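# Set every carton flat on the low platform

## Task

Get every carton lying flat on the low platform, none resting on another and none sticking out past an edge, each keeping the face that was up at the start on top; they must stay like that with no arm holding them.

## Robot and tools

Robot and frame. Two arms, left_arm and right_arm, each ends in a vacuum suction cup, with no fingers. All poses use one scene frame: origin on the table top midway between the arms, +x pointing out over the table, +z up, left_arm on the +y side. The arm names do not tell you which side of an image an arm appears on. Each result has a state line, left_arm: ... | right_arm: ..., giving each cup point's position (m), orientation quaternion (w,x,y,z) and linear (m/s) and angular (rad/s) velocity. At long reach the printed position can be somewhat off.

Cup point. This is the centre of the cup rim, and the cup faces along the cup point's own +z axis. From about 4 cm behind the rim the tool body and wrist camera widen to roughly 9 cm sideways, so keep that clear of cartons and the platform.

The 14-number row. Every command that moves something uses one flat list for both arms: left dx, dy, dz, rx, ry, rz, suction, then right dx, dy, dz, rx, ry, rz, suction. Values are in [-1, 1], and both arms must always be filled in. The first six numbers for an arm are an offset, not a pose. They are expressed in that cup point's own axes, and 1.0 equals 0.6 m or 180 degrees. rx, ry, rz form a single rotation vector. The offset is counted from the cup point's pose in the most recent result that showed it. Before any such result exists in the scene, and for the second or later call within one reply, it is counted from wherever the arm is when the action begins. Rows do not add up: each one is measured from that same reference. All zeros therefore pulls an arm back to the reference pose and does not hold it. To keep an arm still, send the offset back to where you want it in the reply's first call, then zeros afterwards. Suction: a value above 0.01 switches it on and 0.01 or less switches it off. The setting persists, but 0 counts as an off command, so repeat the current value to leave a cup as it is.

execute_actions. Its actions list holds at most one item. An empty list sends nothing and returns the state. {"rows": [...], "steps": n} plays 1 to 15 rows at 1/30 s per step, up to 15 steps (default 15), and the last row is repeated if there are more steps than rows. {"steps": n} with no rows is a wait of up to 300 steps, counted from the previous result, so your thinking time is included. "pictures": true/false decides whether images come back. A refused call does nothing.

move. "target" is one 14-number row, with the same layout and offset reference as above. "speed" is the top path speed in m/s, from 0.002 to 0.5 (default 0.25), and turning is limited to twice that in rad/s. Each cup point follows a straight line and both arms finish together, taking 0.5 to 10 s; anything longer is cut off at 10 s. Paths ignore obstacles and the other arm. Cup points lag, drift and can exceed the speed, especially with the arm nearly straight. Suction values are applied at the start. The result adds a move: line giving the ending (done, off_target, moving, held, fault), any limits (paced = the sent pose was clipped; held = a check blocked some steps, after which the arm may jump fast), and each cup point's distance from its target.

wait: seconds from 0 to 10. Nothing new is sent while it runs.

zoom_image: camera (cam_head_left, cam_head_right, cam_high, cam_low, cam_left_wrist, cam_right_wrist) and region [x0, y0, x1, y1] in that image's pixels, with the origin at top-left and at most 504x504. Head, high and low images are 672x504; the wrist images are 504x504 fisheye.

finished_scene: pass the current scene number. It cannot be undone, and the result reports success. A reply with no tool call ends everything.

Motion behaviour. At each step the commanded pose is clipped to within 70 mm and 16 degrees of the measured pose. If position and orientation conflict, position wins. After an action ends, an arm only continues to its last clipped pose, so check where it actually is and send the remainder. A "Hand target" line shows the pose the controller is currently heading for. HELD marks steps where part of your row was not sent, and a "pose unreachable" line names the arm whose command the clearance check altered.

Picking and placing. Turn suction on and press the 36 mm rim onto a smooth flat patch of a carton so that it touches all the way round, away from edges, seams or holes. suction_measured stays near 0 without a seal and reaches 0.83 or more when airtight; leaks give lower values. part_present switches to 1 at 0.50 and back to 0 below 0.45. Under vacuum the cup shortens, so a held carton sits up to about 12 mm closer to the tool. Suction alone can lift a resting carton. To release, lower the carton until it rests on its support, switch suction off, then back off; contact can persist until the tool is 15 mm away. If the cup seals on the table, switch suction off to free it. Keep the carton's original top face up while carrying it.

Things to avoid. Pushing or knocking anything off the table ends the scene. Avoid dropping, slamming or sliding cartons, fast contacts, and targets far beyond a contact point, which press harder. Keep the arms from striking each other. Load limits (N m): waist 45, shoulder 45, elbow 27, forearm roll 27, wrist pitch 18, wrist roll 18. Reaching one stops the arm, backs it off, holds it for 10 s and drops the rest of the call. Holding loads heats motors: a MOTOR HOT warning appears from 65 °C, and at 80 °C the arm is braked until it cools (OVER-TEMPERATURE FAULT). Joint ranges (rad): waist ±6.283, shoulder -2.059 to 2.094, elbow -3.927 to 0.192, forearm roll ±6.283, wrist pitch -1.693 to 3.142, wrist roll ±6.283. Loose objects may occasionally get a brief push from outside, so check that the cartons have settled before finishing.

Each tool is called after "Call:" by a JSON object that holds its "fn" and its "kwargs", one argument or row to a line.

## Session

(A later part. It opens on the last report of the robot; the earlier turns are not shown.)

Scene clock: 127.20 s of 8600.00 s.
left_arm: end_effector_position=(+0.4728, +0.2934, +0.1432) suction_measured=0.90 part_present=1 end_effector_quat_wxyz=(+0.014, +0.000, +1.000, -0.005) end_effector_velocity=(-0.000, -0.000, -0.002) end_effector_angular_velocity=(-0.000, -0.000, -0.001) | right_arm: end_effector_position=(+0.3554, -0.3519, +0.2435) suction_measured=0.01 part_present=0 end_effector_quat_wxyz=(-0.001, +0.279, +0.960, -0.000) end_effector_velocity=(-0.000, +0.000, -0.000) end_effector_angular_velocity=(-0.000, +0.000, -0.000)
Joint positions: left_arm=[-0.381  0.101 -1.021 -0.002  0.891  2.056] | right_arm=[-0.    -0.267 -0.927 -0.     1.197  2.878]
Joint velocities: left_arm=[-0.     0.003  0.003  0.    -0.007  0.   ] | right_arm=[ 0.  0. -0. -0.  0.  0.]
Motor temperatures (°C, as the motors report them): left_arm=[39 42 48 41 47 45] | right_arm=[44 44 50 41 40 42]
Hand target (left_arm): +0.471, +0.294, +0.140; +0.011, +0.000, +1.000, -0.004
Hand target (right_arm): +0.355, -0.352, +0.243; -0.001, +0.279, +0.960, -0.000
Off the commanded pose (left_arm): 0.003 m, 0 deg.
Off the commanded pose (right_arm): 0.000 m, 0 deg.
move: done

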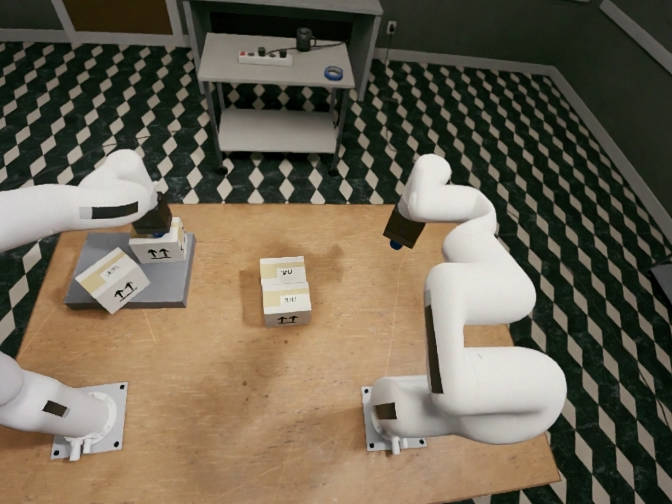

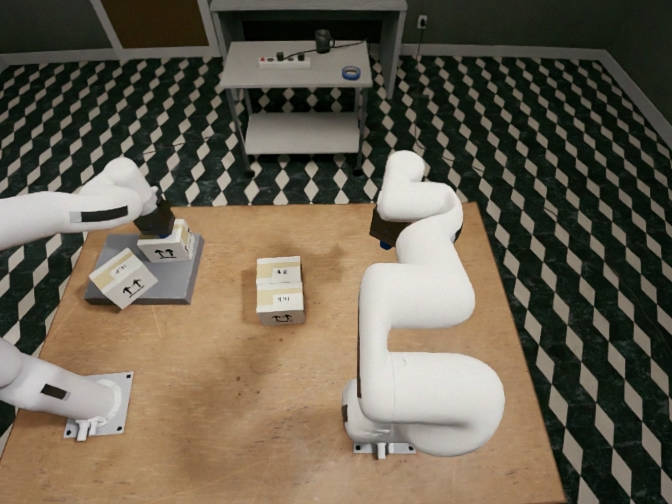

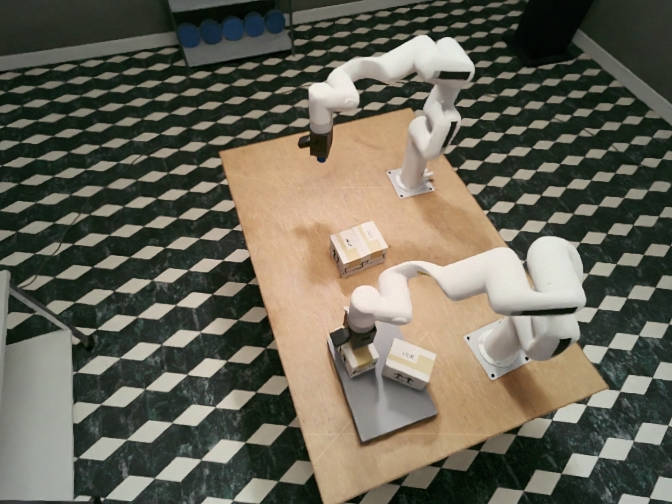

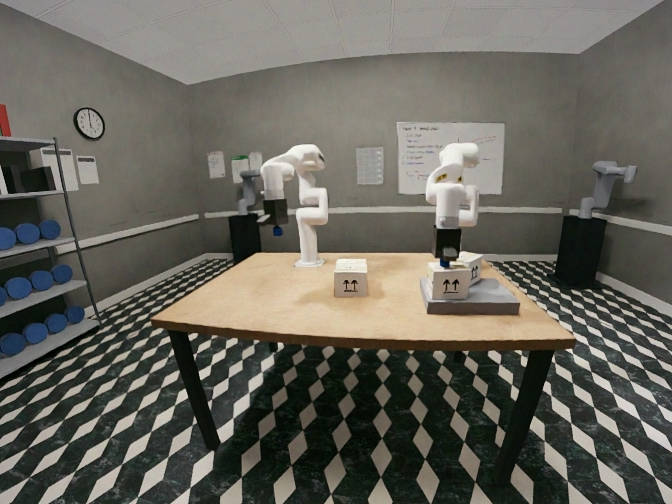

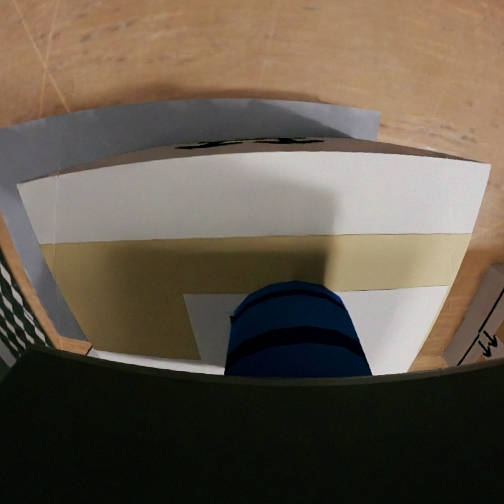

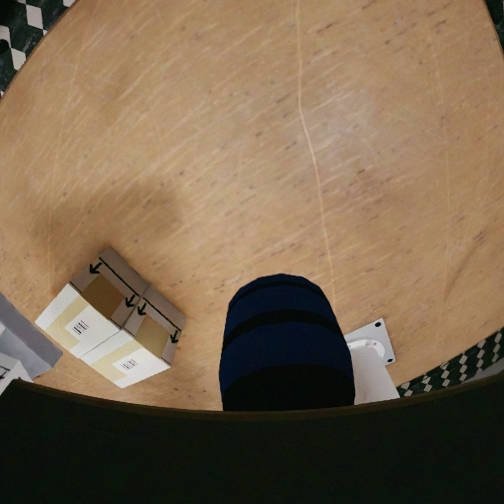

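Call:
{"fn": "move", "kwargs": {
  "target": [0,0,-0.17,0,0,0,0,0,0,0,0,0,0,0],
  "speed": 0.15
}}

Call:
{"fn": "move", "kwargs": {
  "target": [0.22,0.16,0,0,0,0,0,0,0,0,0,0,0,0]
}}

Scene clock: 134.27 s of 8600.00 s.
left_arm: end_effector_position=(+0.4700, +0.2949, +0.2443) suction_measured=0.00 part_present=0 end_effector_quat_wxyz=(+0.013, -0.000, +1.000, -0.005) end_effector_velocity=(+0.001, -0.000, +0.004) end_effector_angular_velocity=(-0.001, -0.005, -0.000) | right_arm: end_effector_position=(+0.3554, -0.3519, +0.2435) suction_measured=0.01 part_present=0 end_effector_quat_wxyz=(-0.001, +0.279, +0.960, -0.000) end_effector_velocity=(-0.000, +0.000, +0.000) end_effector_angular_velocity=(+0.000, -0.000, -0.000)
Joint positions: left_arm=[-0.38  -0.007 -1.193 -0.001  1.173  2.056] | right_arm=[-0.    -0.267 -0.927 -0.     1.197  2.878]
Joint velocities: left_arm=[ 0.    -0.002 -0.008  0.     0.004  0.   ] | right_arm=[ 0. -0.  0.  0.  0.  0.]
Motor temperatures (°C, as the motors report them): left_arm=[39 42 46 41 47 45] | right_arm=[44 44 50 41 40 42]
Hand target (left_arm): +0.470, +0.295, +0.245; +0.014, -0.000, +1.000, -0.005
Hand target (right_arm): +0.355, -0.352, +0.243; -0.001, +0.279, +0.960, -0.000
Off the commanded pose (left_arm): 0.001 m, 0 deg.
Off the commanded pose (right_arm): 0.000 m, 0 deg.
After step 90, 3.00 s passed at rest.
move: done

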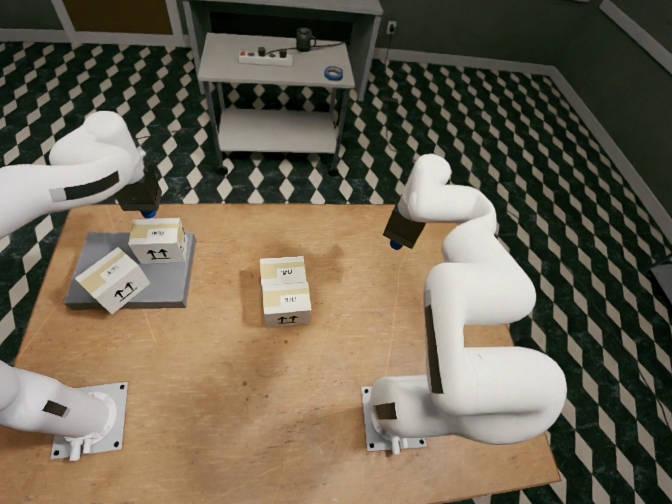

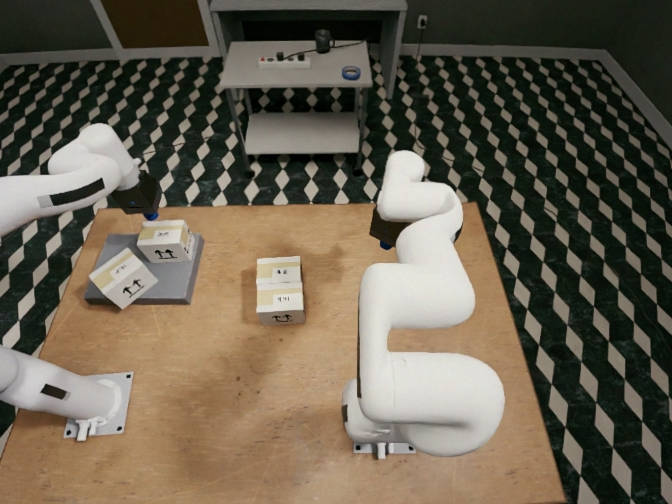

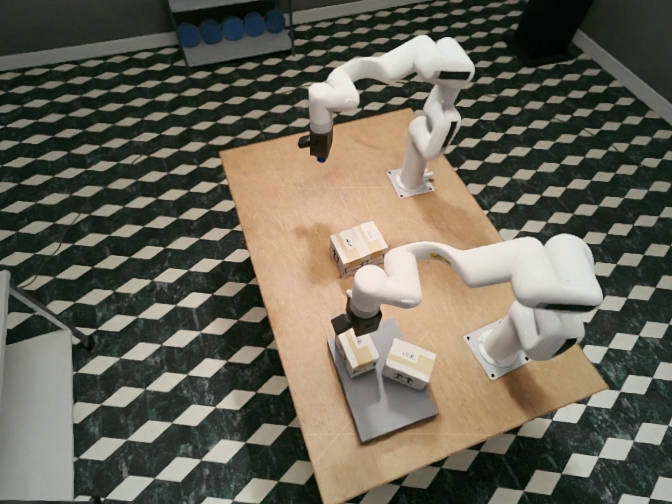

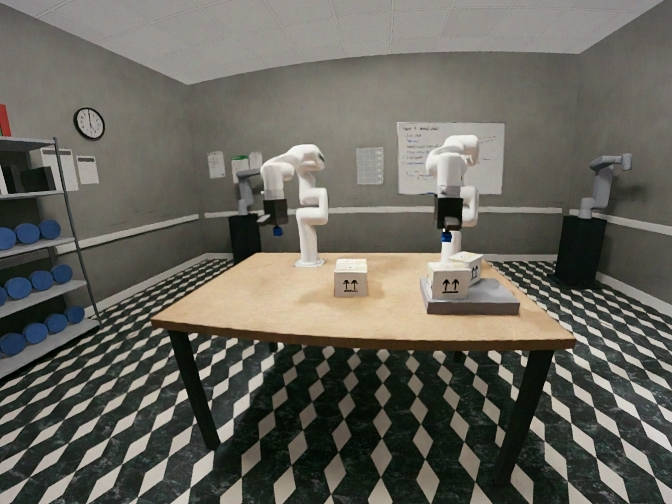

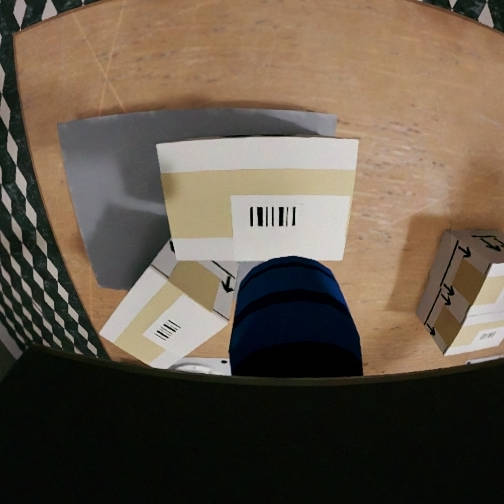

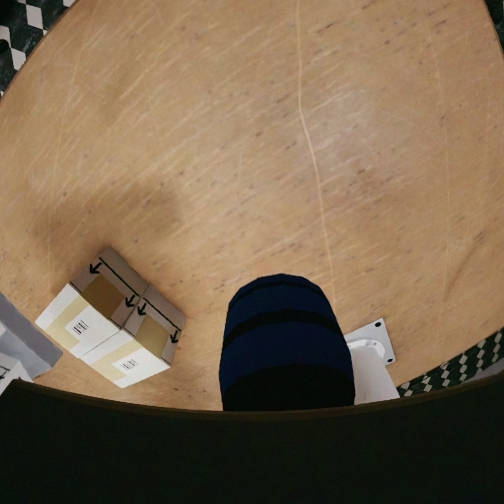

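Scene clock: 135.43 s of 8600.00 s.
left_arm: end_effector_position=(+0.3381, +0.3911, +0.2406) suction_measured=0.00 part_present=0 end_effector_quat_wxyz=(+0.013, -0.000, +1.000, -0.004) end_effector_velocity=(-0.002, +0.001, +0.000) end_effector_angular_velocity=(-0.000, +0.001, +0.001) | right_arm: end_effector_position=(+0.3554, -0.3519, +0.2435) suction_measured=0.01 part_present=0 end_effector_quat_wxyz=(-0.001, +0.279, +0.960, -0.000) end_effector_velocity=(+0.000, +0.000, -0.000) end_effector_angular_velocity=(+0.000, +0.000, -0.000)
Joint positions: left_arm=[-0.217 -0.538 -0.69  -0.004  1.202  2.22 ] | right_arm=[-0.    -0.267 -0.927 -0.     1.197  2.878]
Joint velocities: left_arm=[ 0.002 -0.006  0.004 -0.     0.003  0.002] | right_arm=[ 0.     0.     0.     0.    -0.     0.001]
Motor temperatures (°C, as the motors report them): left_arm=[39 42 46 41 47 45] | right_arm=[44 44 50 41 40 42]
Hand target (left_arm): +0.338, +0.391, +0.241; +0.013, -0.000, +1.000, -0.004
Hand target (right_arm): +0.355, -0.352, +0.243; -0.001, +0.279, +0.960, -0.000
Off the commanded pose (left_arm): 0.001 m, 0 deg.
Off the commanded pose (right_arm): 0.000 m, 0 deg.
move: done

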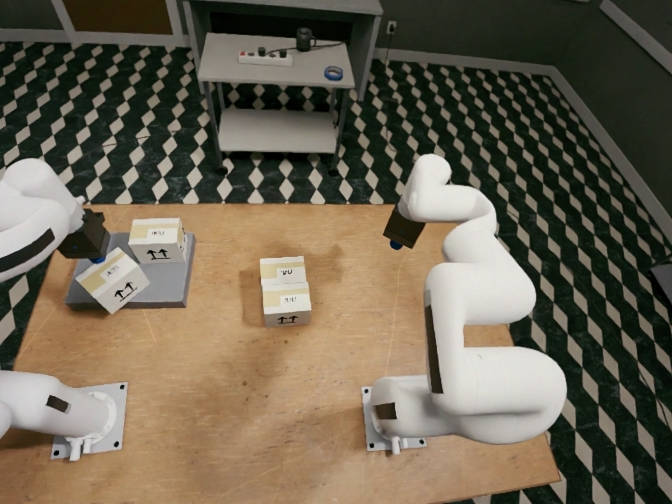

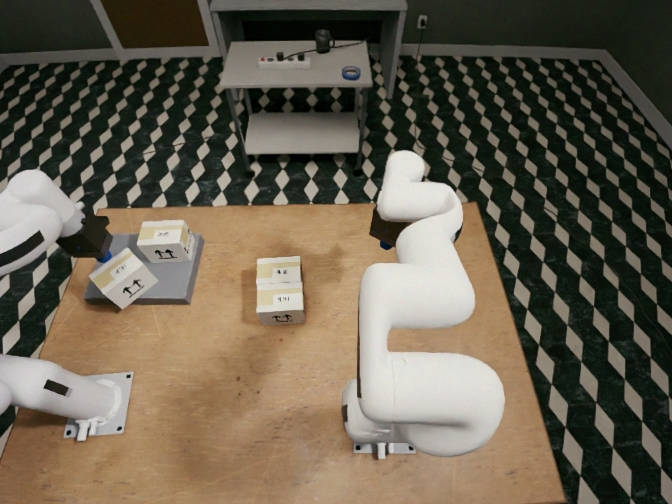

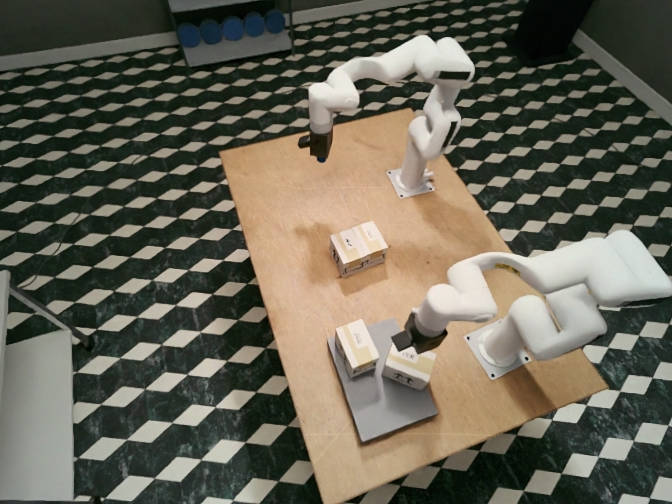

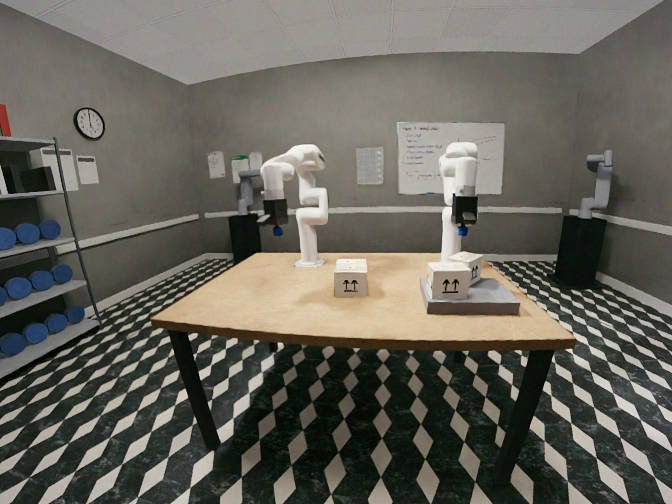

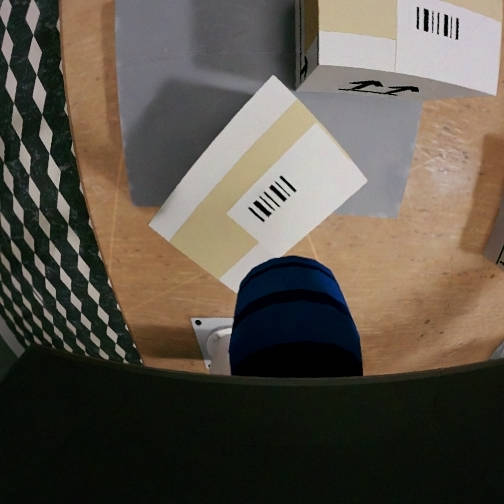

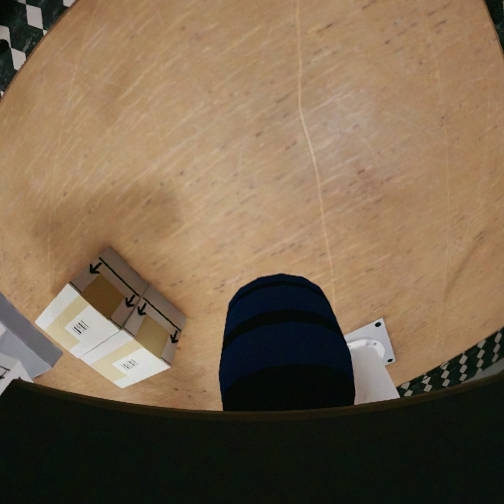

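Call:
{"fn": "move", "kwargs": {
  "target": [-0.05,0,0.12,0,0,-0.278,0,0,0,0,0,0,0,0],
  "speed": 0.15
}}

Scene clock: 147.03 s of 8600.00 s.
left_arm: end_effector_position=(+0.3698, +0.3902, +0.1692) suction_measured=0.00 part_present=0 end_effector_quat_wxyz=(+0.010, -0.423, +0.906, -0.009) end_effector_velocity=(-0.000, -0.000, -0.000) end_effector_angular_velocity=(+0.000, -0.000, +0.003) | right_arm: end_effector_position=(+0.3554, -0.3519, +0.2435) suction_measured=0.01 part_present=0 end_effector_quat_wxyz=(-0.001, +0.279, +0.960, -0.000) end_effector_velocity=(-0.000, +0.000, -0.000) end_effector_angular_velocity=(+0.000, +0.001, -0.000)
Joint positions: left_arm=[-0.208 -0.349 -0.628 -0.006  0.951  1.359] | right_arm=[-0.    -0.267 -0.927 -0.     1.197  2.878]
Joint velocities: left_arm=[-0.002  0.001  0.001  0.001 -0.001 -0.005] | right_arm=[ 0.    -0.    -0.     0.     0.001  0.   ]
Motor temperatures (°C, as the motors report them): left_arm=[39 41 47 41 47 45] | right_arm=[44 44 50 41 40 42]
Hand target (left_arm): +0.370, +0.390, +0.169; +0.010, -0.423, +0.906, -0.009
Hand target (right_arm): +0.355, -0.352, +0.243; -0.001, +0.279, +0.960, -0.000
Off the commanded pose (left_arm): 0.000 m, 0 deg.
Off the commanded pose (right_arm): 0.000 m, 0 deg.
After step 90, 5.33 s passed at rest.
move: done

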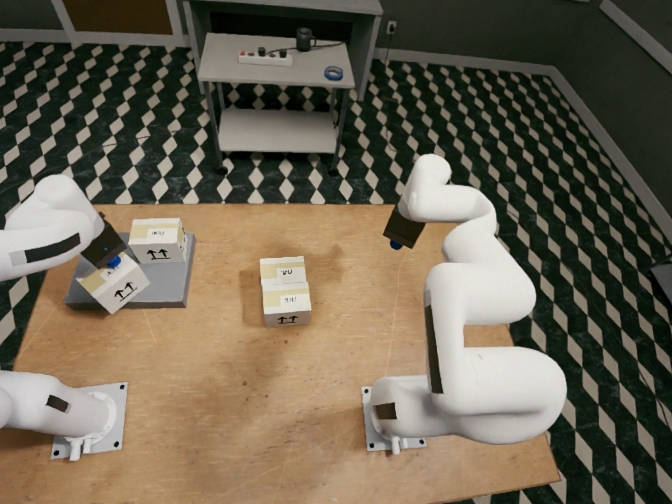

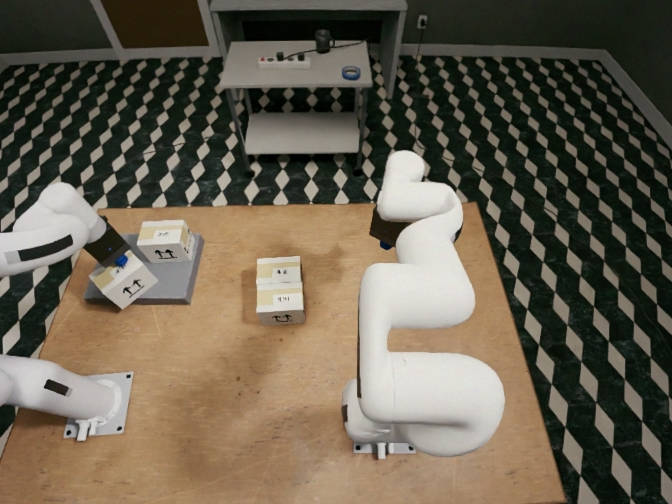

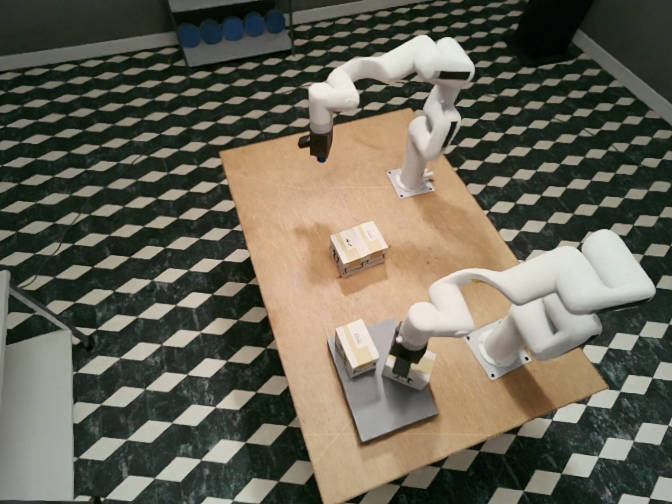

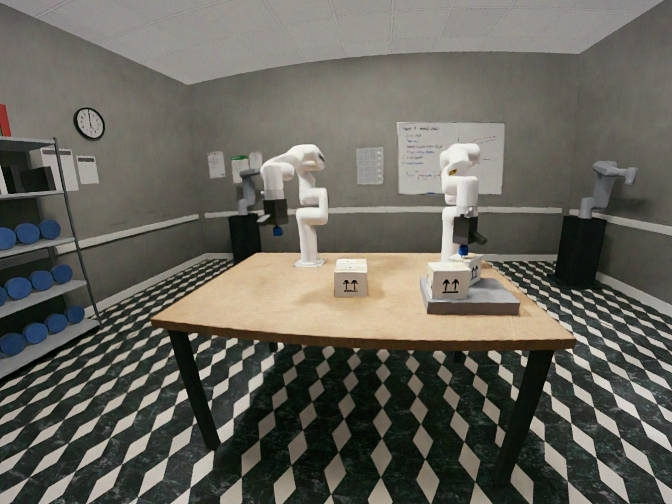

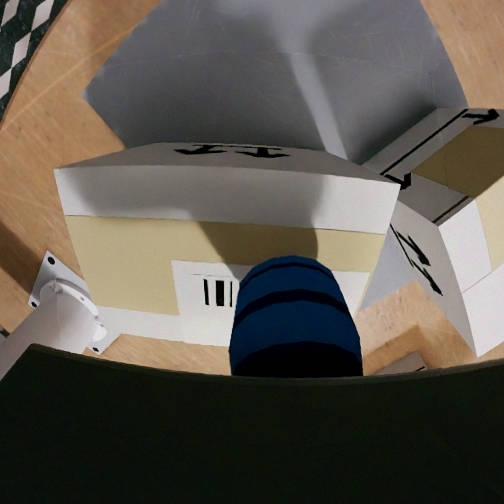

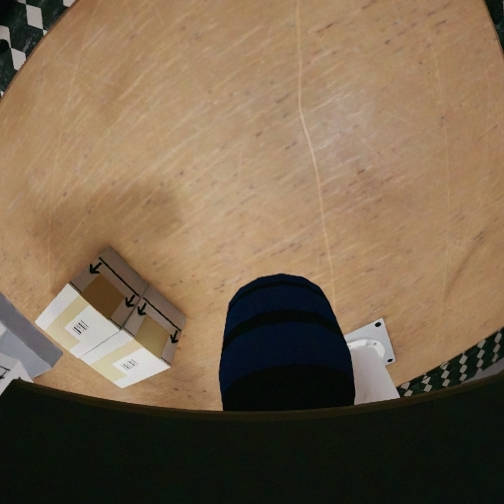

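Call:
{"fn": "move", "kwargs": {
  "target": [0.02,0.027,0.015,0,0,0.02,0,0,0,0,0,0,0,0],
  "speed": 0.05
}}

Scene clock: 151.00 s of 8600.00 s.
left_arm: end_effector_position=(+0.3500, +0.3913, +0.1599) suction_measured=0.00 part_present=0 end_effector_quat_wxyz=(+0.010, -0.394, +0.919, -0.009) end_effector_velocity=(-0.000, +0.000, +0.000) end_effector_angular_velocity=(-0.000, -0.001, -0.001) | right_arm: end_effector_position=(+0.3554, -0.3519, +0.2435) suction_measured=0.01 part_present=0 end_effector_quat_wxyz=(-0.001, +0.279, +0.960, -0.000) end_effector_velocity=(-0.000, +0.000, -0.000) end_effector_angular_velocity=(+0.000, +0.001, +0.000)
Joint positions: left_arm=[-0.212 -0.41  -0.548 -0.006  0.932  1.417] | right_arm=[-0.    -0.267 -0.927 -0.     1.197  2.878]
Joint velocities: left_arm=[ 0.001 -0.002  0.002 -0.    -0.     0.002] | right_arm=[ 0.  0.  0.  0.  0. -0.]
Motor temperatures (°C, as the motors report them): left_arm=[39 41 47 41 47 45] | right_arm=[44 44 50 41 40 42]
Hand target (left_arm): +0.350, +0.391, +0.160; +0.010, -0.394, +0.919, -0.009
Hand target (right_arm): +0.355, -0.352, +0.243; -0.001, +0.279, +0.960, -0.000
Off the commanded pose (left_arm): 0.000 m, 0 deg.
Off the commanded pose (right_arm): 0.000 m, 0 deg.
After step 90, 0.03 s passed at rest.
move: done

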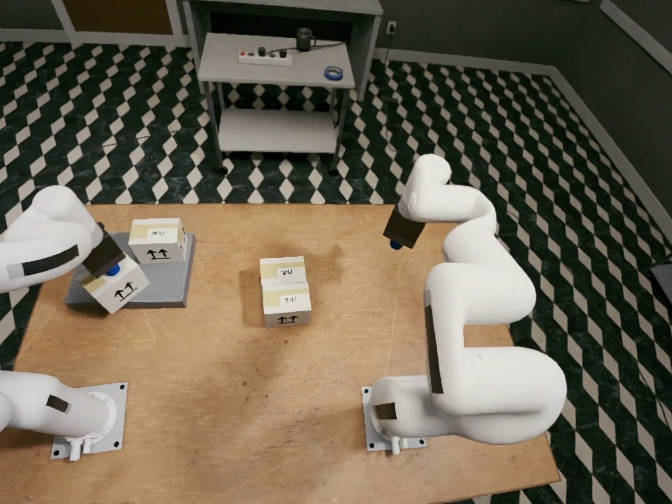

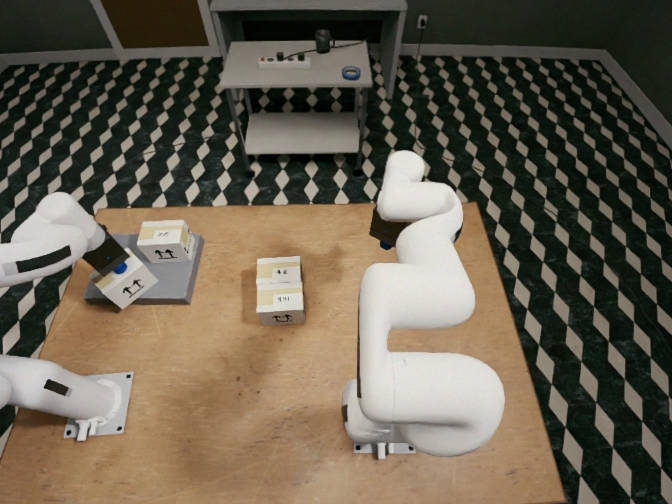

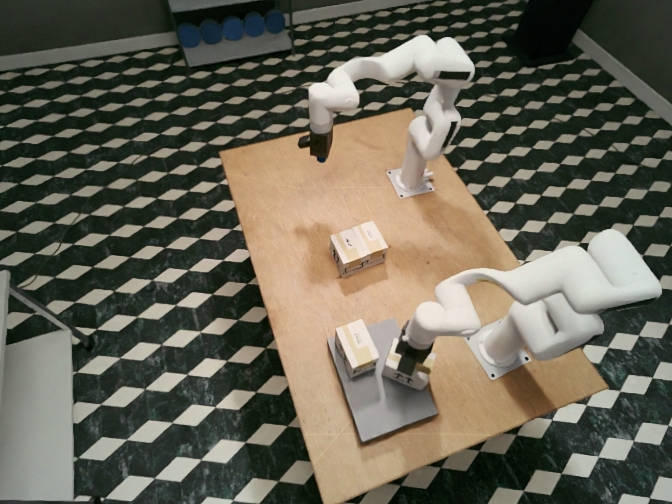

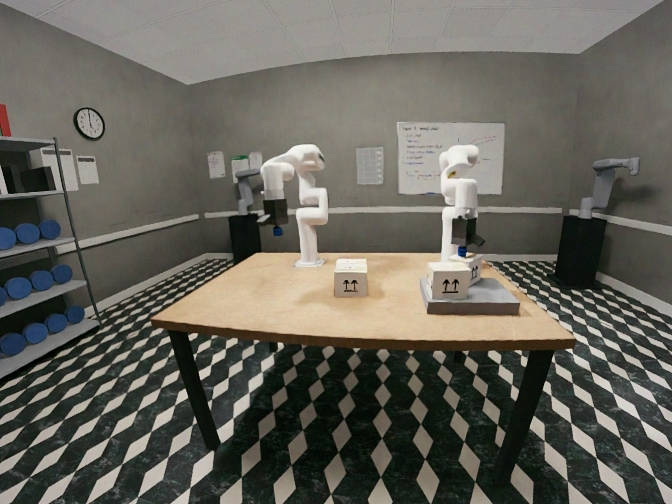

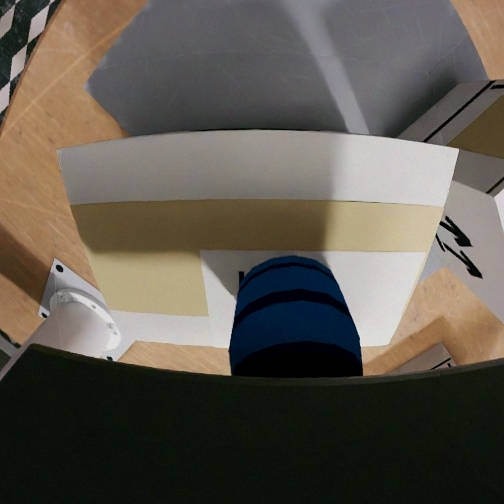

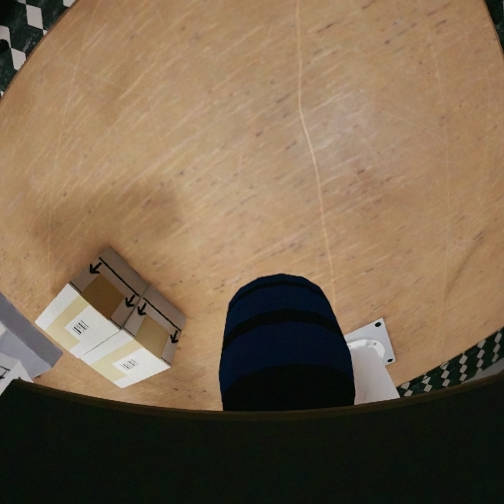

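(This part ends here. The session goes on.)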